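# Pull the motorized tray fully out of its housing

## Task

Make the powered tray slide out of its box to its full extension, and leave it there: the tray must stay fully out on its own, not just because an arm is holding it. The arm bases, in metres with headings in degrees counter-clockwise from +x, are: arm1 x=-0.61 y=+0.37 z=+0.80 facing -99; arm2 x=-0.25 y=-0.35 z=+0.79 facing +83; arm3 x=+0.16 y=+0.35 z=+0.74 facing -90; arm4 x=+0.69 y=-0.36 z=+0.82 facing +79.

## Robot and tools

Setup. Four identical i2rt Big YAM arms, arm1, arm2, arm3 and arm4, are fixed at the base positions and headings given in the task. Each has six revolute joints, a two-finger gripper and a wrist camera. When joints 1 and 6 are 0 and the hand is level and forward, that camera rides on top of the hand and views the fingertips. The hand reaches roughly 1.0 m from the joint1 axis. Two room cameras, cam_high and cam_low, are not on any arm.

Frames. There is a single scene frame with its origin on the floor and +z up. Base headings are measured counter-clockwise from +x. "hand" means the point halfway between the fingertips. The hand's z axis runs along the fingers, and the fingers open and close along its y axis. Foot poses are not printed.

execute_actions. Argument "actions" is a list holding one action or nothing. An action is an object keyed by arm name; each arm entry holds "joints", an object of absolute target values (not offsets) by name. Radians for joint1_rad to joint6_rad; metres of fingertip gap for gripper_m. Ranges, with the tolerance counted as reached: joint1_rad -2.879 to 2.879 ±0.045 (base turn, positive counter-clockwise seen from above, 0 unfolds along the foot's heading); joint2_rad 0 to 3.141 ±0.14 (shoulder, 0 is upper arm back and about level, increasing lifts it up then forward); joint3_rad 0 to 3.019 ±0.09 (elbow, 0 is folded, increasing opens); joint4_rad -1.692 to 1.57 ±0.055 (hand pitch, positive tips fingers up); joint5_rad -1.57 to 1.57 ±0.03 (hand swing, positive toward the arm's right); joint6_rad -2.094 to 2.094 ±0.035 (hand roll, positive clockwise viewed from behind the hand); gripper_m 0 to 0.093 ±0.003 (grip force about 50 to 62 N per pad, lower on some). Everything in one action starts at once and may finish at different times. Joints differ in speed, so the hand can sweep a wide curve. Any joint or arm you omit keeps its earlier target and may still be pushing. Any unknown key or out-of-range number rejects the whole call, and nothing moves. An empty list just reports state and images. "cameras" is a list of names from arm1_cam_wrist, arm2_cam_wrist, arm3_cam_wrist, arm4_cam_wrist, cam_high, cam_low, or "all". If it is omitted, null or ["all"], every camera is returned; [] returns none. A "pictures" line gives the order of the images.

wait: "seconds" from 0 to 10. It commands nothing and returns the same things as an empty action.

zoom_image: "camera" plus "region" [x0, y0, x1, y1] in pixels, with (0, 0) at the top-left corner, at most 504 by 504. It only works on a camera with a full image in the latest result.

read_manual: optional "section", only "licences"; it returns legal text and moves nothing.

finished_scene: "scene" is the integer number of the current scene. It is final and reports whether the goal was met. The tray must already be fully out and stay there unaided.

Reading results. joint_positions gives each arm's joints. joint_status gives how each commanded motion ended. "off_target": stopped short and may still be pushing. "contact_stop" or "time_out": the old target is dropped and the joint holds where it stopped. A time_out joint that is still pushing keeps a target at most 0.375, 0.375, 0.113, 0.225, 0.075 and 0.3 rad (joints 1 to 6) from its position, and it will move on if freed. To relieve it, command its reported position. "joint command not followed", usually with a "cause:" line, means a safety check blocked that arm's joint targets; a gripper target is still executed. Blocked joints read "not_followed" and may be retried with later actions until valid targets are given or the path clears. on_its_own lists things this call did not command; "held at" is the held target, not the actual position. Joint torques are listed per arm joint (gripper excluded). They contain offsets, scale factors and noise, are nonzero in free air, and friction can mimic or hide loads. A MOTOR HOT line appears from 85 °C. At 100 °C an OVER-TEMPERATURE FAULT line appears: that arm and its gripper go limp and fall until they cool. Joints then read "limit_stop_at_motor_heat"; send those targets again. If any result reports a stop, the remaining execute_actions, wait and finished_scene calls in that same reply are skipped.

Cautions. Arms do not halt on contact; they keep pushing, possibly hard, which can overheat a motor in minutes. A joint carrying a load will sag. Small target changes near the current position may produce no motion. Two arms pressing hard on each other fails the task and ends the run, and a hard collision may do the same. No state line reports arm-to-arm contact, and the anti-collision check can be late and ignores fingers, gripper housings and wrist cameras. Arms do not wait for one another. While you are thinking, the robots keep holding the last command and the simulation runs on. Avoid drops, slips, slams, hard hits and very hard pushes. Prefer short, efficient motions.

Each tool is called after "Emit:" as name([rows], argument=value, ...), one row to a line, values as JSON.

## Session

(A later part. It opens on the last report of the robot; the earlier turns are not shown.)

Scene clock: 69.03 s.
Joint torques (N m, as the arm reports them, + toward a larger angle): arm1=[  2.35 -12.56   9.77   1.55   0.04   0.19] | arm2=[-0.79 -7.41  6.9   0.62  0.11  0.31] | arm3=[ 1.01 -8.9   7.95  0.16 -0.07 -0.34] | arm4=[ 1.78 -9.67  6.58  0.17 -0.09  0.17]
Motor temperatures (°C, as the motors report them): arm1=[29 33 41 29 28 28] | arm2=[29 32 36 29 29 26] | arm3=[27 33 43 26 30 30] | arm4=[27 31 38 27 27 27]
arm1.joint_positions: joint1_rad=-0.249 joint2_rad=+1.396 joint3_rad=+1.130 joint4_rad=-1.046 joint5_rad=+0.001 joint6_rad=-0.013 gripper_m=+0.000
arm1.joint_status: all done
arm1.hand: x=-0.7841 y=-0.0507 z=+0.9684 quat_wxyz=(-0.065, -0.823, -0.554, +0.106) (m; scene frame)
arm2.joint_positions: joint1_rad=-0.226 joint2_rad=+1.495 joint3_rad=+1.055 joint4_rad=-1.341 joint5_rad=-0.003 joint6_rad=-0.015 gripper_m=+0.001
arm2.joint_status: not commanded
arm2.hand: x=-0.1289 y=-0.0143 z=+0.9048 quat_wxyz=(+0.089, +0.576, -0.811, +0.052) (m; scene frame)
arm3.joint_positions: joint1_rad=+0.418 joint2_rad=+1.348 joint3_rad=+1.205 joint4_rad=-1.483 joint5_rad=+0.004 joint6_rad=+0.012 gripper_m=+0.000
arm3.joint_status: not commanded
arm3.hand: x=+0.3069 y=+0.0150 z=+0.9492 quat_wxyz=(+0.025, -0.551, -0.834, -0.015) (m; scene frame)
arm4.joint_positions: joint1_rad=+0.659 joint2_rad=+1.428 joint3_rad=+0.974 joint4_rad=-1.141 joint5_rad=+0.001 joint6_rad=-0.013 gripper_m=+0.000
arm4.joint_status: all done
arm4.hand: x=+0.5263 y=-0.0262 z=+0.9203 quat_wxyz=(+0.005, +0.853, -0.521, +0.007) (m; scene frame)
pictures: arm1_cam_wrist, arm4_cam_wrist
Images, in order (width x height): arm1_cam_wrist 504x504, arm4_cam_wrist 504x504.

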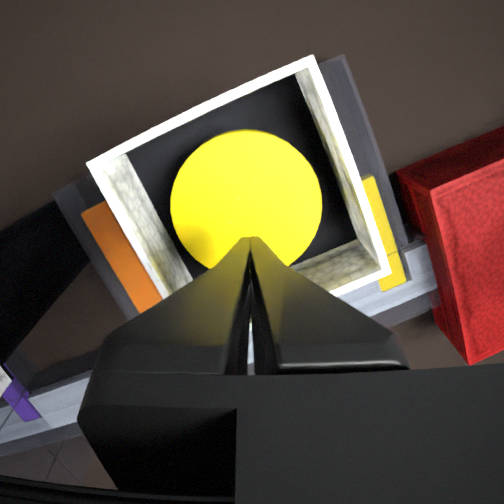

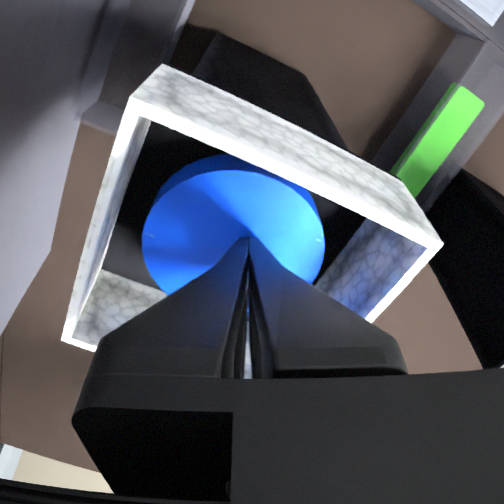

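Emit:
execute_actions([
  {"arm1":{"joints":{"joint2_rad":1.54}}},
], cameras=[])

Emit:
wait(seconds=10)

Emit:
wait(seconds=10)

Emit:
wait(seconds=10)

Emit:
wait(seconds=10)

Scene clock: 73.87 s.
Joint torques (N m, as the arm reports them, + toward a larger angle): arm1=[  0.98 -10.07   8.38   1.14   0.04   0.26] | arm2=[-0.81 -7.42  6.9   0.6   0.11  0.31] | arm3=[ 0.94 -8.52  7.88  0.15 -0.09 -0.32] | arm4=[ 1.57 -9.76  6.55  0.18 -0.08  0.17]
Motor temperatures (°C, as the motors report them): arm1=[29 33 41 29 28 28] | arm2=[29 32 36 29 29 26] | arm3=[27 33 43 26 30 30] | arm4=[27 31 38 27 27 27]
arm1.joint_positions: joint1_rad=-0.249 joint2_rad=+1.499 joint3_rad=+1.146 joint4_rad=-1.038 joint5_rad=+0.001 joint6_rad=-0.013 gripper_m=+0.000
arm1.joint_status: all done
arm1.hand: x=-0.7884 y=-0.0599 z=+0.9304 quat_wxyz=(-0.043, -0.827, -0.556, +0.074) (m; scene frame)
arm2.joint_positions: joint1_rad=-0.226 joint2_rad=+1.495 joint3_rad=+1.055 joint4_rad=-1.341 joint5_rad=-0.003 joint6_rad=-0.015 gripper_m=+0.001
arm2.joint_status: not commanded
arm2.hand: x=-0.1289 y=-0.0143 z=+0.9048 quat_wxyz=(+0.089, +0.576, -0.811, +0.052) (m; scene frame)
arm3.joint_positions: joint1_rad=+0.418 joint2_rad=+1.348 joint3_rad=+1.205 joint4_rad=-1.483 joint5_rad=+0.004 joint6_rad=+0.012 gripper_m=+0.000
arm3.joint_status: not commanded
arm3.hand: x=+0.3069 y=+0.0150 z=+0.9492 quat_wxyz=(+0.025, -0.551, -0.834, -0.015) (m; scene frame)
arm4.joint_positions: joint1_rad=+0.659 joint2_rad=+1.428 joint3_rad=+0.974 joint4_rad=-1.141 joint5_rad=+0.001 joint6_rad=-0.013 gripper_m=+0.000
arm4.joint_status: not commanded
arm4.hand: x=+0.5263 y=-0.0262 z=+0.9203 quat_wxyz=(+0.005, +0.853, -0.521, +0.007) (m; scene frame)
pictures: none
No camera images: the call's "cameras" was empty. Leave "cameras" out to get every camera's image.

Scene clock: 83.87 s.
Joint torques (N m, as the arm reports them, + toward a larger angle): arm1=[  2.21 -10.94   8.1    0.84  -0.03   0.2 ] | arm2=[-0.76 -7.37  6.88  0.6   0.11  0.31] | arm3=[ 0.89 -8.45  7.96  0.12 -0.1  -0.32] | arm4=[ 1.82 -9.82  6.55  0.17 -0.07  0.17]
Motor temperatures (°C, as the motors report them): arm1=[29 33 40 29 28 28] | arm2=[29 32 37 29 29 26] | arm3=[27 33 43 26 30 30] | arm4=[27 32 38 27 27 27]
arm1.joint_positions: joint1_rad=-0.249 joint2_rad=+1.499 joint3_rad=+1.146 joint4_rad=-1.038 joint5_rad=+0.001 joint6_rad=-0.013 gripper_m=+0.000
arm1.joint_status: all done
arm1.hand: x=-0.7884 y=-0.0599 z=+0.9304 quat_wxyz=(-0.043, -0.827, -0.556, +0.074) (m; scene frame)
arm2.joint_positions: joint1_rad=-0.226 joint2_rad=+1.495 joint3_rad=+1.055 joint4_rad=-1.341 joint5_rad=-0.003 joint6_rad=-0.015 gripper_m=+0.001
arm2.joint_status: not commanded
arm2.hand: x=-0.1289 y=-0.0143 z=+0.9048 quat_wxyz=(+0.089, +0.576, -0.811, +0.052) (m; scene frame)
arm3.joint_positions: joint1_rad=+0.418 joint2_rad=+1.348 joint3_rad=+1.205 joint4_rad=-1.483 joint5_rad=+0.004 joint6_rad=+0.012 gripper_m=+0.000
arm3.joint_status: not commanded
arm3.hand: x=+0.3069 y=+0.0150 z=+0.9492 quat_wxyz=(+0.025, -0.551, -0.834, -0.015) (m; scene frame)
arm4.joint_positions: joint1_rad=+0.659 joint2_rad=+1.428 joint3_rad=+0.974 joint4_rad=-1.141 joint5_rad=+0.001 joint6_rad=-0.013 gripper_m=+0.000
arm4.joint_status: not commanded
arm4.hand: x=+0.5263 y=-0.0262 z=+0.9203 quat_wxyz=(+0.005, +0.853, -0.521, +0.007) (m; scene frame)
wait: 10.00 s; at rest by 0.27 s
pictures: arm1_cam_wrist, arm2_cam_wrist, arm3_cam_wrist, arm4_cam_wrist, cam_high, cam_low
Images, in order (width x height): arm1_cam_wrist 504x504, arm2_cam_wrist 504x504, arm3_cam_wrist 504x504, arm4_cam_wrist 504x504, cam_high 504x504, cam_low 504x504.

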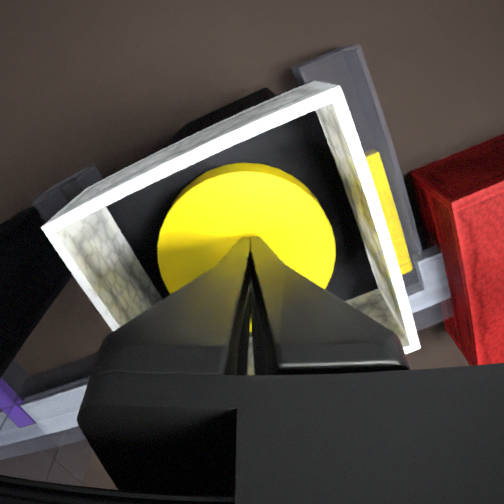

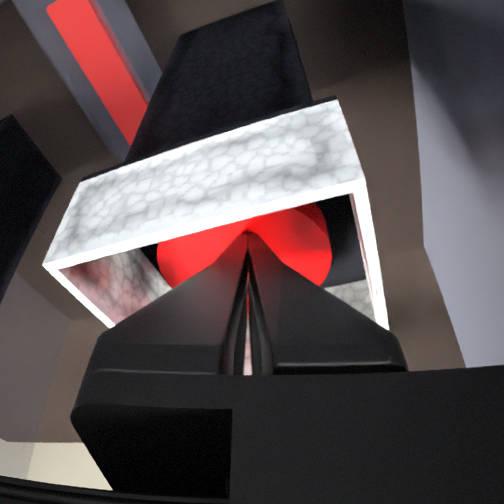

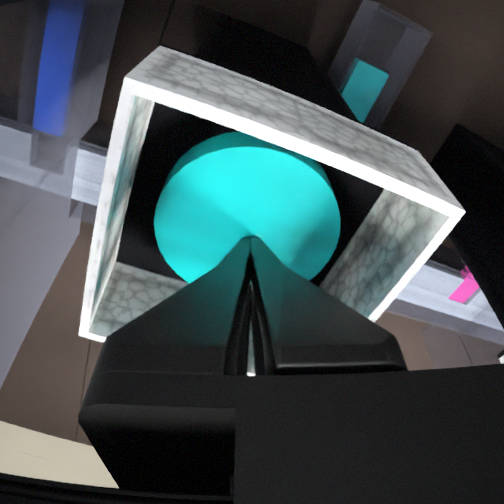

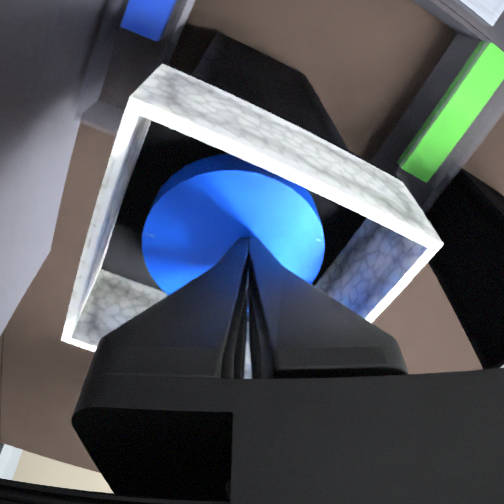

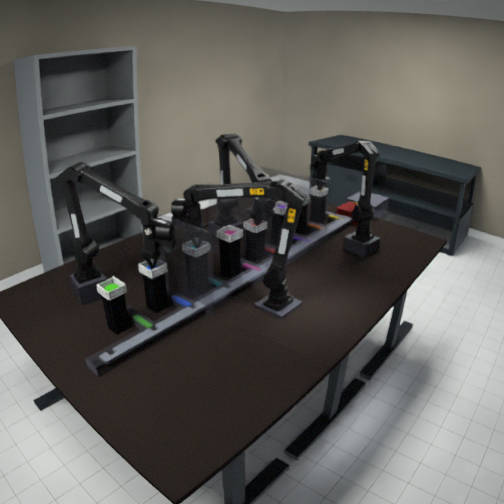

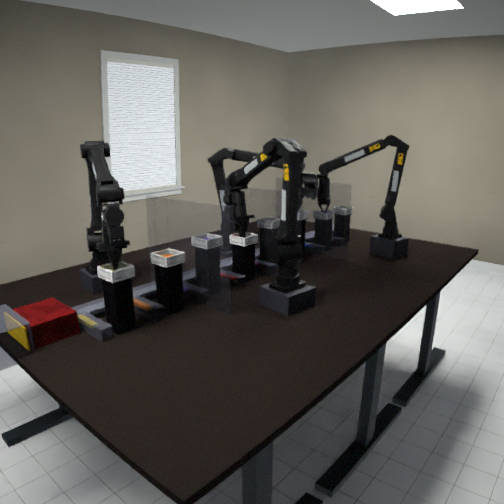

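Scene clock: 93.87 s.
Joint torques (N m, as the arm reports them, + toward a larger angle): arm1=[ 2.01 -9.77  7.95  1.21  0.03  0.25] | arm2=[-0.82 -7.48  6.88  0.61  0.11  0.31] | arm3=[ 1.28 -8.51  8.01  0.14 -0.08 -0.33] | arm4=[ 1.63 -9.94  6.61  0.16 -0.09  0.17]
Motor temperatures (°C, as the motors report them): arm1=[29 33 39 29 28 28] | arm2=[29 32 37 29 29 26] | arm3=[27 33 43 26 30 30] | arm4=[27 32 38 27 27 27]
arm1.joint_positions: joint1_rad=-0.249 joint2_rad=+1.499 joint3_rad=+1.146 joint4_rad=-1.038 joint5_rad=+0.001 joint6_rad=-0.013 gripper_m=+0.000
arm1.joint_status: all done
arm1.hand: x=-0.7884 y=-0.0599 z=+0.9304 quat_wxyz=(-0.043, -0.827, -0.556, +0.074) (m; scene frame)
arm2.joint_positions: joint1_rad=-0.226 joint2_rad=+1.495 joint3_rad=+1.055 joint4_rad=-1.341 joint5_rad=-0.003 joint6_rad=-0.015 gripper_m=+0.001
arm2.joint_status: not commanded
arm2.hand: x=-0.1289 y=-0.0143 z=+0.9048 quat_wxyz=(+0.089, +0.576, -0.811, +0.052) (m; scene frame)
arm3.joint_positions: joint1_rad=+0.418 joint2_rad=+1.348 joint3_rad=+1.205 joint4_rad=-1.483 joint5_rad=+0.004 joint6_rad=+0.012 gripper_m=+0.000
arm3.joint_status: not commanded
arm3.hand: x=+0.3069 y=+0.0150 z=+0.9492 quat_wxyz=(+0.025, -0.551, -0.834, -0.015) (m; scene frame)
arm4.joint_positions: joint1_rad=+0.659 joint2_rad=+1.428 joint3_rad=+0.974 joint4_rad=-1.141 joint5_rad=+0.001 joint6_rad=-0.013 gripper_m=+0.000
arm4.joint_status: not commanded
arm4.hand: x=+0.5263 y=-0.0262 z=+0.9203 quat_wxyz=(+0.005, +0.853, -0.521, +0.007) (m; scene frame)
wait: 10.00 s; at rest by 0.27 s
pictures: arm1_cam_wrist, arm2_cam_wrist, arm3_cam_wrist, arm4_cam_wrist, cam_high, cam_low
Images, in order (width x height): arm1_cam_wrist 504x504, arm2_cam_wrist 504x504, arm3_cam_wrist 504x504, arm4_cam_wrist 504x504, cam_high 504x504, cam_low 504x504.

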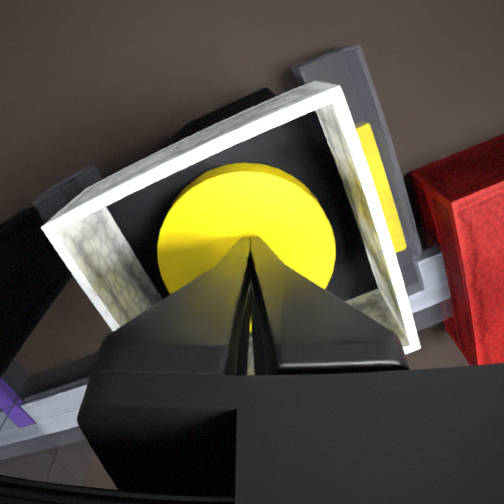

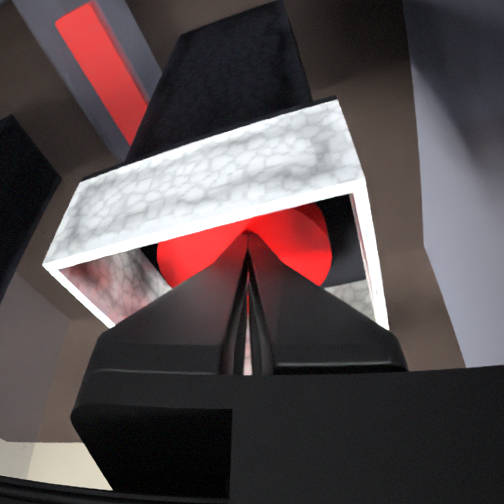

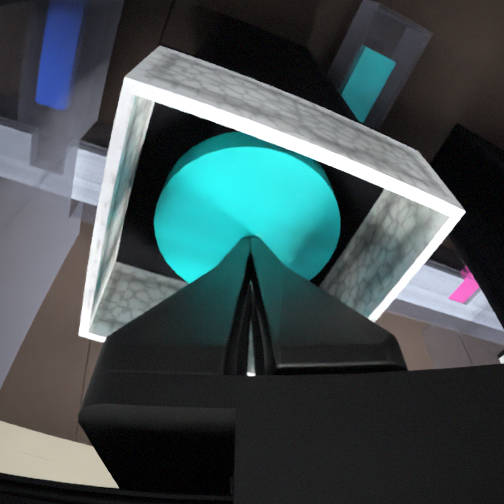

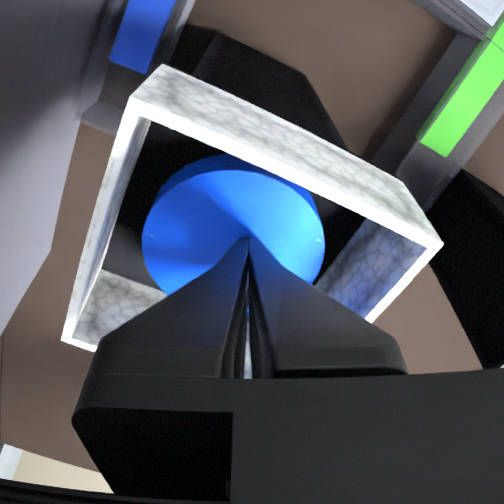

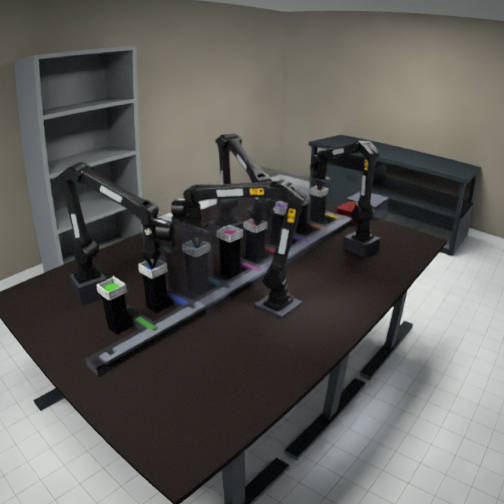

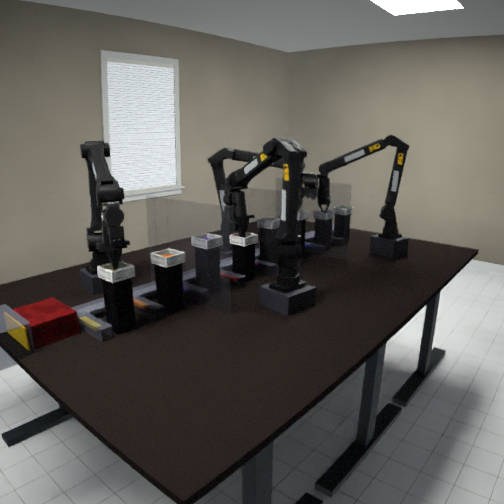

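Scene clock: 103.87 s.
Joint torques (N m, as the arm reports them, + toward a larger angle): arm1=[  1.31 -11.15   8.31   1.11  -0.02   0.19] | arm2=[-0.81 -7.4   6.89  0.61  0.11  0.31] | arm3=[ 0.84 -8.7   7.9   0.19 -0.09 -0.32] | arm4=[ 1.72 -9.91  6.56  0.17 -0.08  0.16]
Motor temperatures (°C, as the motors report them): arm1=[29 33 39 29 28 28] | arm2=[29 32 37 29 29 26] | arm3=[27 33 43 26 30 30] | arm4=[27 32 38 27 27 27]
arm1.joint_positions: joint1_rad=-0.249 joint2_rad=+1.499 joint3_rad=+1.146 joint4_rad=-1.038 joint5_rad=+0.001 joint6_rad=-0.013 gripper_m=+0.000
arm1.joint_status: all done
arm1.hand: x=-0.7884 y=-0.0599 z=+0.9304 quat_wxyz=(-0.043, -0.827, -0.556, +0.074) (m; scene frame)
arm2.joint_positions: joint1_rad=-0.226 joint2_rad=+1.495 joint3_rad=+1.055 joint4_rad=-1.341 joint5_rad=-0.003 joint6_rad=-0.015 gripper_m=+0.001
arm2.joint_status: not commanded
arm2.hand: x=-0.1289 y=-0.0143 z=+0.9048 quat_wxyz=(+0.089, +0.576, -0.811, +0.052) (m; scene frame)
arm3.joint_positions: joint1_rad=+0.418 joint2_rad=+1.348 joint3_rad=+1.205 joint4_rad=-1.483 joint5_rad=+0.004 joint6_rad=+0.012 gripper_m=+0.000
arm3.joint_status: not commanded
arm3.hand: x=+0.3069 y=+0.0150 z=+0.9492 quat_wxyz=(+0.025, -0.551, -0.834, -0.015) (m; scene frame)
arm4.joint_positions: joint1_rad=+0.659 joint2_rad=+1.428 joint3_rad=+0.974 joint4_rad=-1.141 joint5_rad=+0.001 joint6_rad=-0.013 gripper_m=+0.000
arm4.joint_status: not commanded
arm4.hand: x=+0.5263 y=-0.0262 z=+0.9203 quat_wxyz=(+0.005, +0.853, -0.521, +0.007) (m; scene frame)
wait: 10.00 s; at rest by 0.27 s
pictures: arm1_cam_wrist, arm2_cam_wrist, arm3_cam_wrist, arm4_cam_wrist, cam_high, cam_low
Images, in order (width x height): arm1_cam_wrist 504x504, arm2_cam_wrist 504x504, arm3_cam_wrist 504x504, arm4_cam_wrist 504x504, cam_high 504x504, cam_low 504x504.

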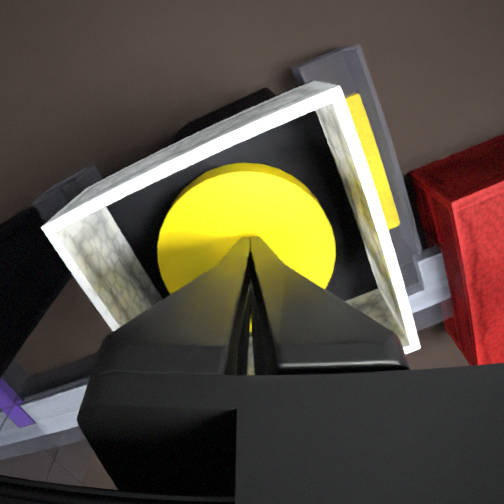

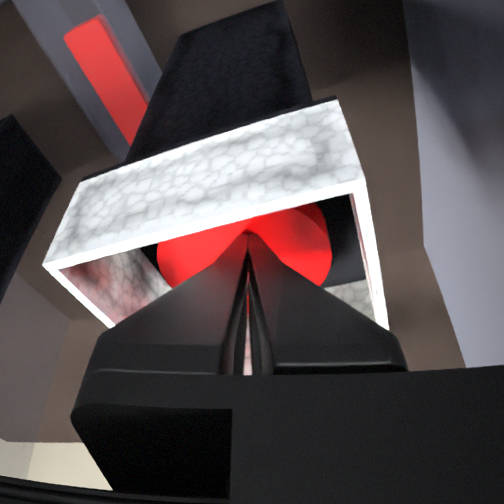

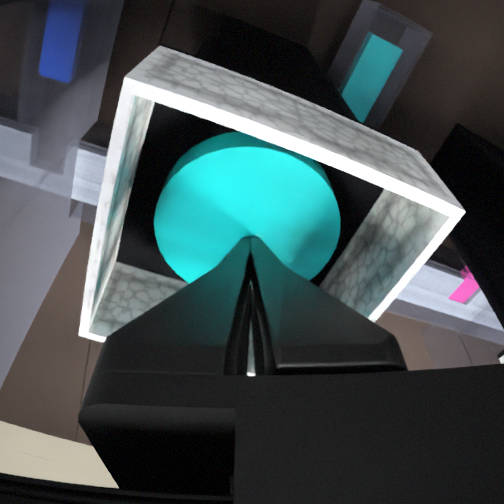

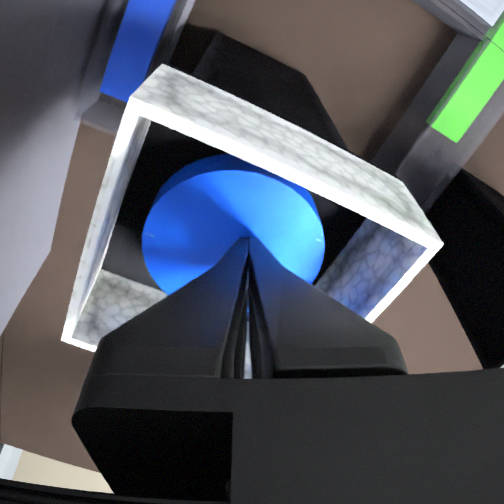

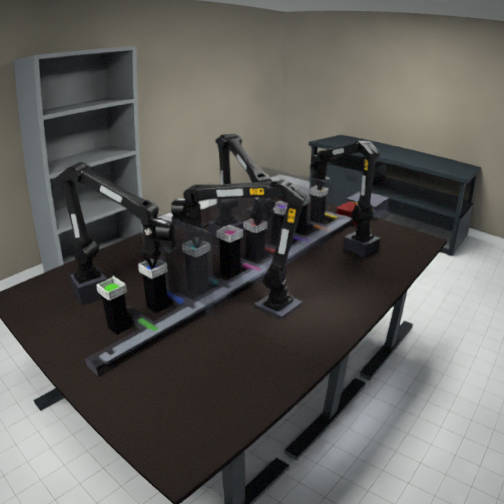

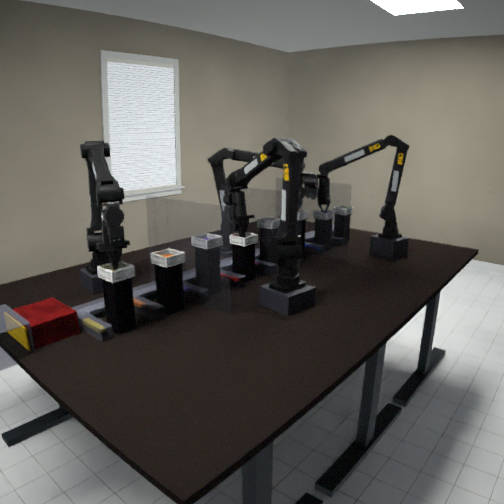

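Scene clock: 113.87 s.
Joint torques (N m, as the arm reports them, + toward a larger angle): arm1=[  2.1  -11.1    8.03   1.03   0.01   0.3 ] | arm2=[-0.77 -7.45  6.88  0.6   0.12  0.31] | arm3=[ 1.24 -8.39  7.94  0.14 -0.08 -0.3 ] | arm4=[ 1.61 -9.83  6.56  0.18 -0.08  0.17]
Motor temperatures (°C, as the motors report them): arm1=[29 33 39 29 28 28] | arm2=[29 32 37 29 29 26] | arm3=[27 33 43 26 30 30] | arm4=[27 32 38 27 27 27]
arm1.joint_positions: joint1_rad=-0.249 joint2_rad=+1.499 joint3_rad=+1.146 joint4_rad=-1.038 joint5_rad=+0.001 joint6_rad=-0.013 gripper_m=+0.000
arm1.joint_status: all done
arm1.hand: x=-0.7884 y=-0.0599 z=+0.9304 quat_wxyz=(-0.043, -0.827, -0.556, +0.074) (m; scene frame)
arm2.joint_positions: joint1_rad=-0.226 joint2_rad=+1.495 joint3_rad=+1.055 joint4_rad=-1.341 joint5_rad=-0.003 joint6_rad=-0.015 gripper_m=+0.001
arm2.joint_status: not commanded
arm2.hand: x=-0.1289 y=-0.0143 z=+0.9048 quat_wxyz=(+0.089, +0.576, -0.811, +0.052) (m; scene frame)
arm3.joint_positions: joint1_rad=+0.418 joint2_rad=+1.348 joint3_rad=+1.205 joint4_rad=-1.483 joint5_rad=+0.004 joint6_rad=+0.012 gripper_m=+0.000
arm3.joint_status: not commanded
arm3.hand: x=+0.3069 y=+0.0150 z=+0.9492 quat_wxyz=(+0.025, -0.551, -0.834, -0.015) (m; scene frame)
arm4.joint_positions: joint1_rad=+0.659 joint2_rad=+1.428 joint3_rad=+0.974 joint4_rad=-1.141 joint5_rad=+0.001 joint6_rad=-0.013 gripper_m=+0.000
arm4.joint_status: not commanded
arm4.hand: x=+0.5263 y=-0.0262 z=+0.9203 quat_wxyz=(+0.005, +0.853, -0.521, +0.007) (m; scene frame)
wait: 10.00 s; at rest by 0.27 s
pictures: arm1_cam_wrist, arm2_cam_wrist, arm3_cam_wrist, arm4_cam_wrist, cam_high, cam_low
Images, in order (width x height): arm1_cam_wrist 504x504, arm2_cam_wrist 504x504, arm3_cam_wrist 504x504, arm4_cam_wrist 504x504, cam_high 504x504, cam_low 504x504.

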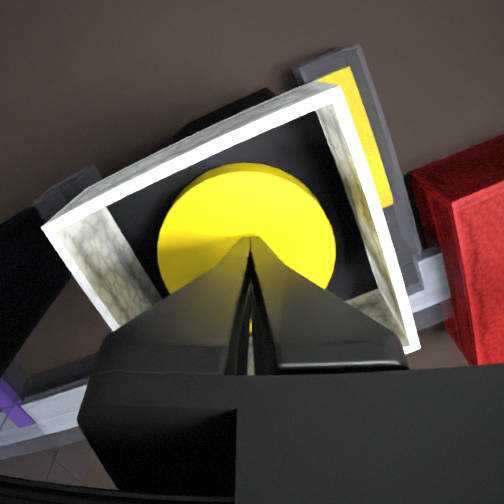

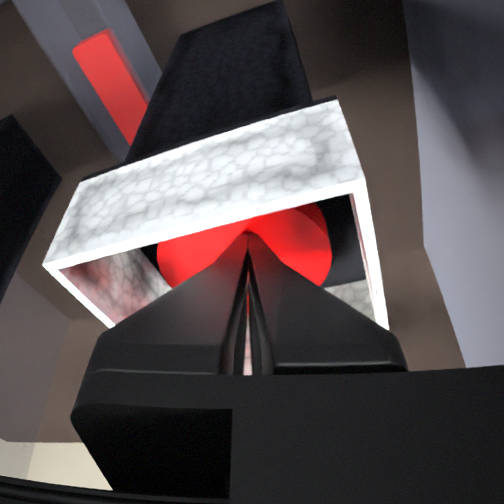

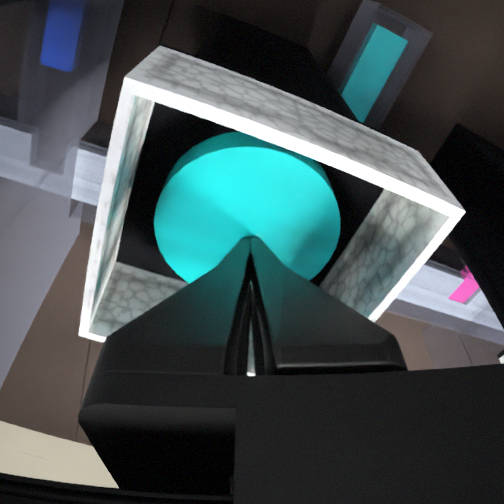

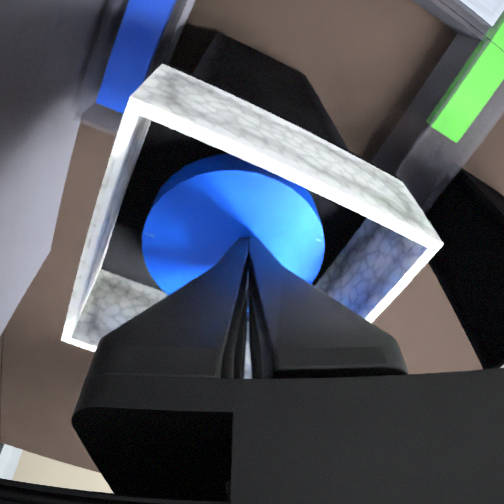

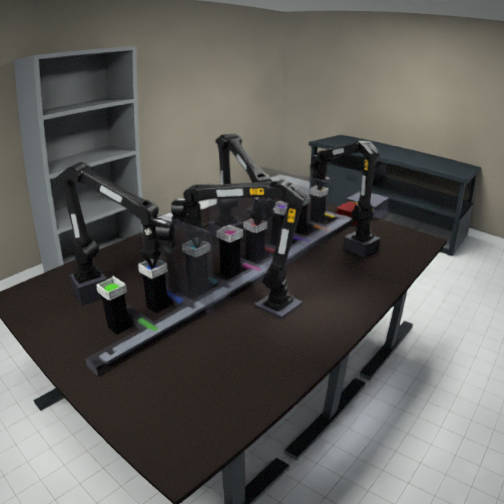

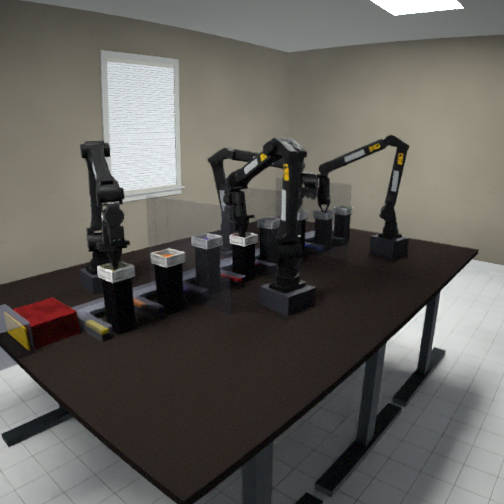

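Emit:
execute_actions([
  {"arm2":{"joints":{"joint2_rad":1.19}},"arm3":{"joints":{"joint2_rad":1.13}}},
], cameras=[])

Emit:
execute_actions([
  {"arm2":{"joints":{"joint1_rad":0.418,"joint3_rad":1.01}},"arm3":{"joints":{"joint1_rad":-0.2,"joint3_rad":1.14,"joint4_rad":-1.45}}},
], cameras=["arm2_cam_wrist","arm3_cam_wrist"])

Scene clock: 120.57 s.
Joint torques (N m, as the arm reports them, + toward a larger angle): arm1=[  1.64 -10.07   8.28   1.13  -0.04   0.24] | arm2=[-0.88 -5.88  8.13  1.03  0.12  0.31] | arm3=[ 0.89 -8.55  8.6   0.56 -0.09 -0.32] | arm4=[ 1.82 -9.91  6.56  0.15 -0.08  0.16]
Motor temperatures (°C, as the motors report them): arm1=[29 33 39 29 28 28] | arm2=[29 32 37 29 29 26] | arm3=[27 33 44 26 30 30] | arm4=[27 32 38 27 27 27]
arm1.joint_positions: joint1_rad=-0.249 joint2_rad=+1.499 joint3_rad=+1.146 joint4_rad=-1.038 joint5_rad=+0.001 joint6_rad=-0.013 gripper_m=+0.000
arm1.joint_status: not commanded
arm1.hand: x=-0.7884 y=-0.0599 z=+0.9304 quat_wxyz=(-0.043, -0.827, -0.556, +0.074) (m; scene frame)
arm2.joint_positions: joint1_rad=-0.226 joint2_rad=+1.180 joint3_rad=+1.055 joint4_rad=-1.336 joint5_rad=-0.003 joint6_rad=-0.015 gripper_m=+0.001
arm2.joint_status: all done
arm2.hand: x=-0.1310 y=-0.0236 z=+1.0092 quat_wxyz=(-0.044, +0.577, -0.815, -0.039) (m; scene frame)
arm3.joint_positions: joint1_rad=+0.418 joint2_rad=+1.123 joint3_rad=+1.201 joint4_rad=-1.483 joint5_rad=+0.004 joint6_rad=+0.012 gripper_m=+0.000
arm3.joint_status: all done
arm3.hand: x=+0.2954 y=+0.0409 z=+1.0226 quat_wxyz=(-0.068, -0.550, -0.831, +0.045) (m; scene frame)
arm4.joint_positions: joint1_rad=+0.659 joint2_rad=+1.428 joint3_rad=+0.974 joint4_rad=-1.141 joint5_rad=+0.001 joint6_rad=-0.013 gripper_m=+0.000
arm4.joint_status: not commanded
arm4.hand: x=+0.5263 y=-0.0262 z=+0.9203 quat_wxyz=(+0.005, +0.853, -0.521, +0.007) (m; scene frame)
pictures: none
No camera images: the call's "cameras" was empty. Leave "cameras" out to get every camera's image.

Scene clock: 121.80 s.
Joint torques (N m, as the arm reports them, + toward a larger angle): arm1=[  0.93 -10.65   8.06   0.89  -0.03   0.2 ] | arm2=[-1.46 -5.8   7.72  0.97  0.06  0.3 ] | arm3=[ 0.21 -8.33  8.61  1.36 -0.01 -0.31] | arm4=[ 1.74 -9.99  6.59  0.19 -0.07  0.17]
Motor temperatures (°C, as the motors report them): arm1=[29 33 39 29 28 28] | arm2=[29 32 37 29 29 26] | arm3=[27 33 44 26 30 30] | arm4=[27 32 38 27 27 27]
arm1.joint_positions: joint1_rad=-0.249 joint2_rad=+1.499 joint3_rad=+1.146 joint4_rad=-1.038 joint5_rad=+0.001 joint6_rad=-0.013 gripper_m=+0.000
arm1.joint_status: not commanded
arm1.hand: x=-0.7884 y=-0.0599 z=+0.9304 quat_wxyz=(-0.043, -0.827, -0.556, +0.074) (m; scene frame)
arm2.joint_positions: joint1_rad=+0.418 joint2_rad=+1.181 joint3_rad=+1.018 joint4_rad=-1.336 joint5_rad=-0.001 joint6_rad=-0.014 gripper_m=+0.001
arm2.joint_status: all done
arm2.hand: x=-0.3470 y=-0.0271 z=+0.9958 quat_wxyz=(-0.022, +0.806, -0.591, -0.035) (m; scene frame)
arm3.joint_positions: joint1_rad=-0.198 joint2_rad=+1.124 joint3_rad=+1.141 joint4_rad=-1.465 joint5_rad=+0.002 joint6_rad=+0.011 gripper_m=+0.000
arm3.joint_status: all done
arm3.hand: x=+0.0919 y=+0.0286 z=+0.9978 quat_wxyz=(-0.037, -0.777, -0.626, +0.047) (m; scene frame)
arm4.joint_positions: joint1_rad=+0.659 joint2_rad=+1.428 joint3_rad=+0.974 joint4_rad=-1.141 joint5_rad=+0.001 joint6_rad=-0.013 gripper_m=+0.000
arm4.joint_status: not commanded
arm4.hand: x=+0.5263 y=-0.0262 z=+0.9203 quat_wxyz=(+0.005, +0.853, -0.521, +0.007) (m; scene frame)
pictures: arm2_cam_wrist, arm3_cam_wrist
Images, in order (width x height): arm2_cam_wrist 504x504, arm3_cam_wrist 504x504.

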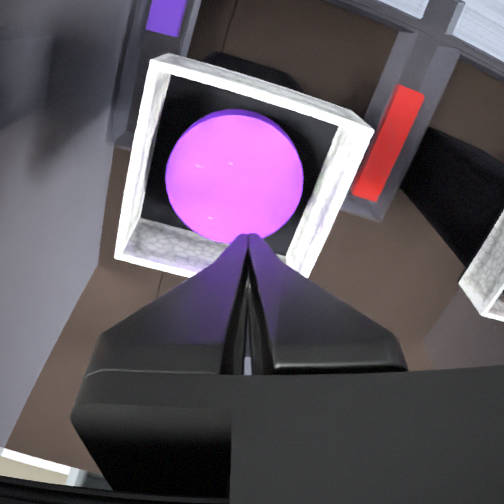

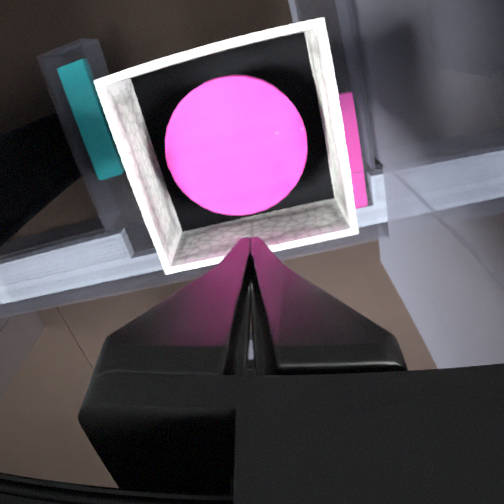

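Emit:
execute_actions([
  {"arm2":{"joints":{"joint2_rad":1.4,"joint4_rad":-1.37}},"arm3":{"joints":{"joint2_rad":1.35}}},
], cameras=["arm2_cam_wrist","arm3_cam_wrist"])

Emit:
wait(seconds=8)

Scene clock: 128.00 s.
Joint torques (N m, as the arm reports them, + toward a larger angle): arm1=[  2.31 -10.17   8.24   1.1    0.     0.27] | arm2=[-1.48 -6.92  6.39  0.2   0.06  0.3 ] | arm3=[ 0.37 -8.79  6.9   0.94 -0.03 -0.3 ] | arm4=[ 1.74 -9.92  6.58  0.18 -0.08  0.17]
Motor temperatures (°C, as the motors report them): arm1=[29 33 39 29 28 28] | arm2=[29 32 37 29 29 26] | arm3=[27 33 44 26 30 30] | arm4=[27 32 38 27 27 27]
arm1.joint_positions: joint1_rad=-0.249 joint2_rad=+1.499 joint3_rad=+1.146 joint4_rad=-1.038 joint5_rad=+0.001 joint6_rad=-0.013 gripper_m=+0.000
arm1.joint_status: not commanded
arm1.hand: x=-0.7884 y=-0.0599 z=+0.9304 quat_wxyz=(-0.043, -0.827, -0.556, +0.074) (m; scene frame)
arm2.joint_positions: joint1_rad=+0.418 joint2_rad=+1.379 joint3_rad=+1.026 joint4_rad=-1.371 joint5_rad=-0.001 joint6_rad=-0.014 gripper_m=+0.001
arm2.joint_status: all done
arm2.hand: x=-0.3481 y=-0.0246 z=+0.9370 quat_wxyz=(+0.045, +0.805, -0.590, +0.054) (m; scene frame)
arm3.joint_positions: joint1_rad=-0.198 joint2_rad=+1.318 joint3_rad=+1.158 joint4_rad=-1.463 joint5_rad=+0.002 joint6_rad=+0.011 gripper_m=+0.000
arm3.joint_status: all done
arm3.hand: x=+0.0868 y=+0.0038 z=+0.9419 quat_wxyz=(+0.018, -0.778, -0.627, -0.021) (m; scene frame)
arm4.joint_positions: joint1_rad=+0.659 joint2_rad=+1.428 joint3_rad=+0.974 joint4_rad=-1.141 joint5_rad=+0.001 joint6_rad=-0.013 gripper_m=+0.000
arm4.joint_status: not commanded
arm4.hand: x=+0.5263 y=-0.0262 z=+0.9203 quat_wxyz=(+0.005, +0.853, -0.521, +0.007) (m; scene frame)
pictures: arm2_cam_wrist, arm3_cam_wrist
Images, in order (width x height): arm2_cam_wrist 504x504, arm3_cam_wrist 504x504.

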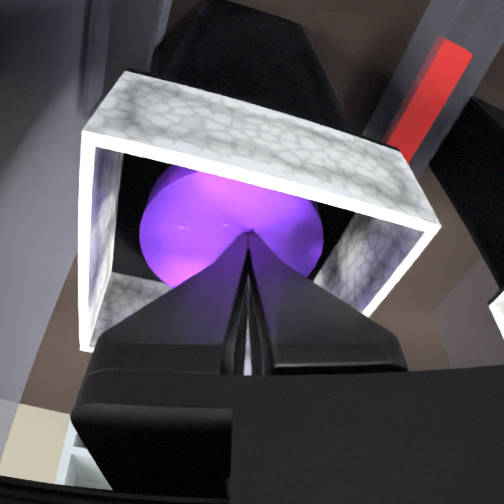

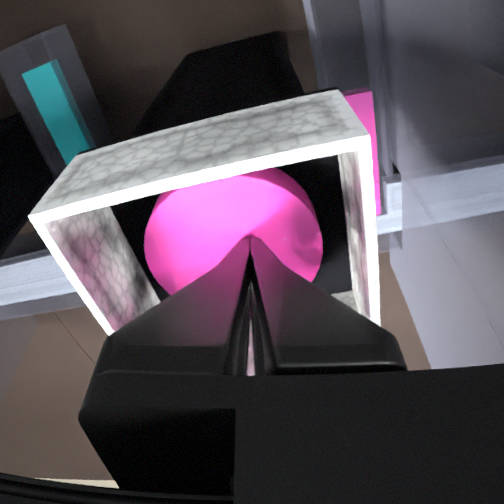

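Scene clock: 136.00 s.
Joint torques (N m, as the arm reports them, + toward a larger angle): arm1=[ 1.2  -9.74  8.1   0.95  0.02  0.23] | arm2=[-1.51 -7.    6.44  0.25  0.06  0.3 ] | arm3=[ 0.63 -9.48  7.02  1.14 -0.01 -0.3 ] | arm4=[ 1.66 -9.74  6.6   0.21 -0.08  0.17]
Motor temperatures (°C, as the motors report them): arm1=[29 33 40 29 28 28] | arm2=[29 32 37 29 29 26] | arm3=[27 33 43 26 30 30] | arm4=[27 32 38 27 27 27]
arm1.joint_positions: joint1_rad=-0.249 joint2_rad=+1.499 joint3_rad=+1.146 joint4_rad=-1.038 joint5_rad=+0.001 joint6_rad=-0.013 gripper_m=+0.000
arm1.joint_status: not commanded
arm1.hand: x=-0.7884 y=-0.0599 z=+0.9304 quat_wxyz=(-0.043, -0.827, -0.556, +0.074) (m; scene frame)
arm2.joint_positions: joint1_rad=+0.418 joint2_rad=+1.379 joint3_rad=+1.026 joint4_rad=-1.371 joint5_rad=-0.001 joint6_rad=-0.014 gripper_m=+0.001
arm2.joint_status: all done
arm2.hand: x=-0.3481 y=-0.0246 z=+0.9370 quat_wxyz=(+0.045, +0.805, -0.590, +0.054) (m; scene frame)
arm3.joint_positions: joint1_rad=-0.198 joint2_rad=+1.318 joint3_rad=+1.158 joint4_rad=-1.463 joint5_rad=+0.002 joint6_rad=+0.011 gripper_m=+0.000
arm3.joint_status: all done
arm3.hand: x=+0.0868 y=+0.0038 z=+0.9419 quat_wxyz=(+0.018, -0.778, -0.627, -0.021) (m; scene frame)
arm4.joint_positions: joint1_rad=+0.659 joint2_rad=+1.428 joint3_rad=+0.974 joint4_rad=-1.141 joint5_rad=+0.001 joint6_rad=-0.013 gripper_m=+0.000
arm4.joint_status: not commanded
arm4.hand: x=+0.5263 y=-0.0262 z=+0.9203 quat_wxyz=(+0.005, +0.853, -0.521, +0.007) (m; scene frame)
wait: 8.00 s; at rest by 0.27 s
pictures: arm1_cam_wrist, arm2_cam_wrist, arm3_cam_wrist, arm4_cam_wrist, cam_high, cam_low
Images, in order (width x height): arm1_cam_wrist 504x504, arm2_cam_wrist 504x504, arm3_cam_wrist 504x504, arm4_cam_wrist 504x504, cam_high 504x504, cam_low 504x504.

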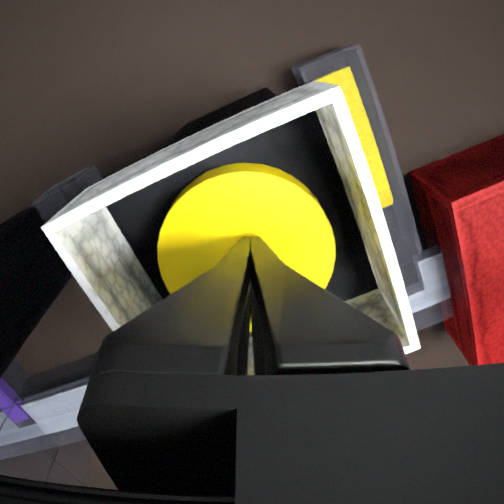

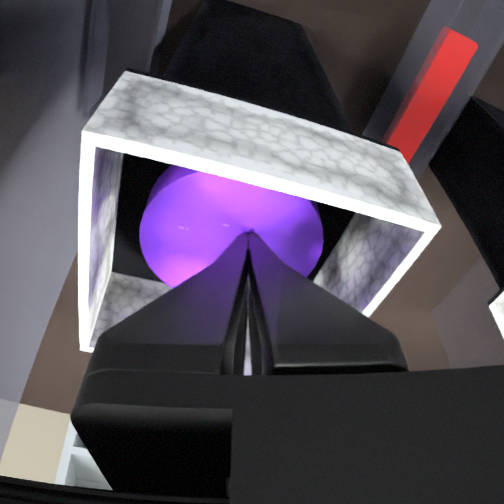

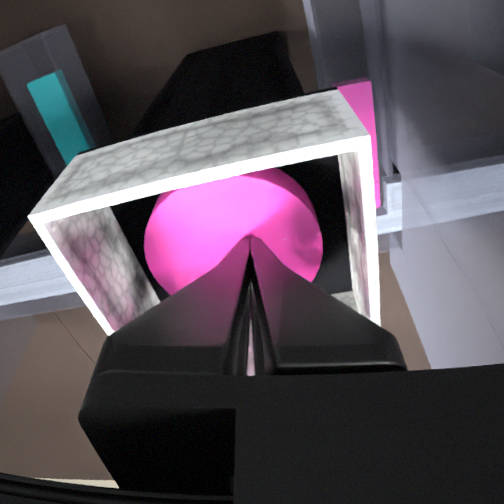

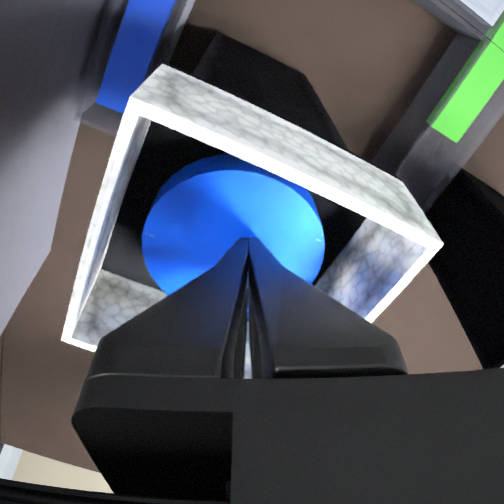

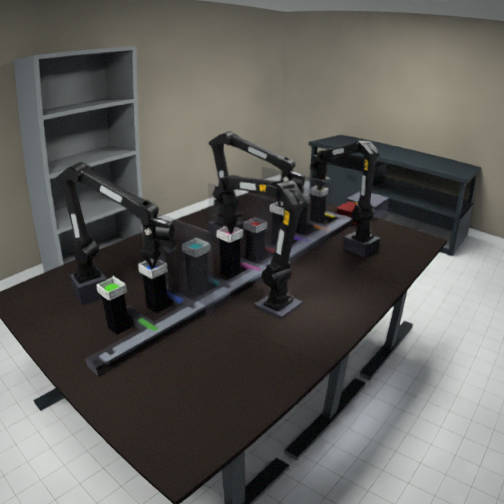

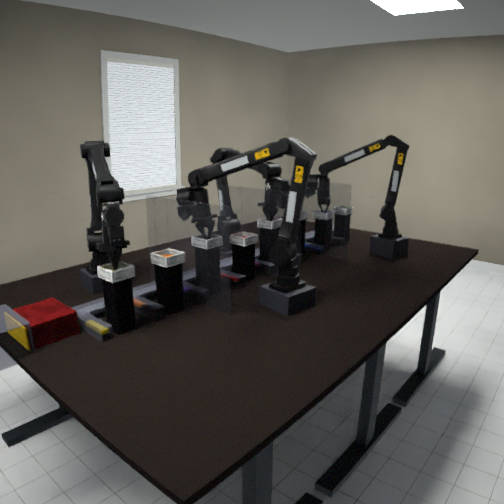

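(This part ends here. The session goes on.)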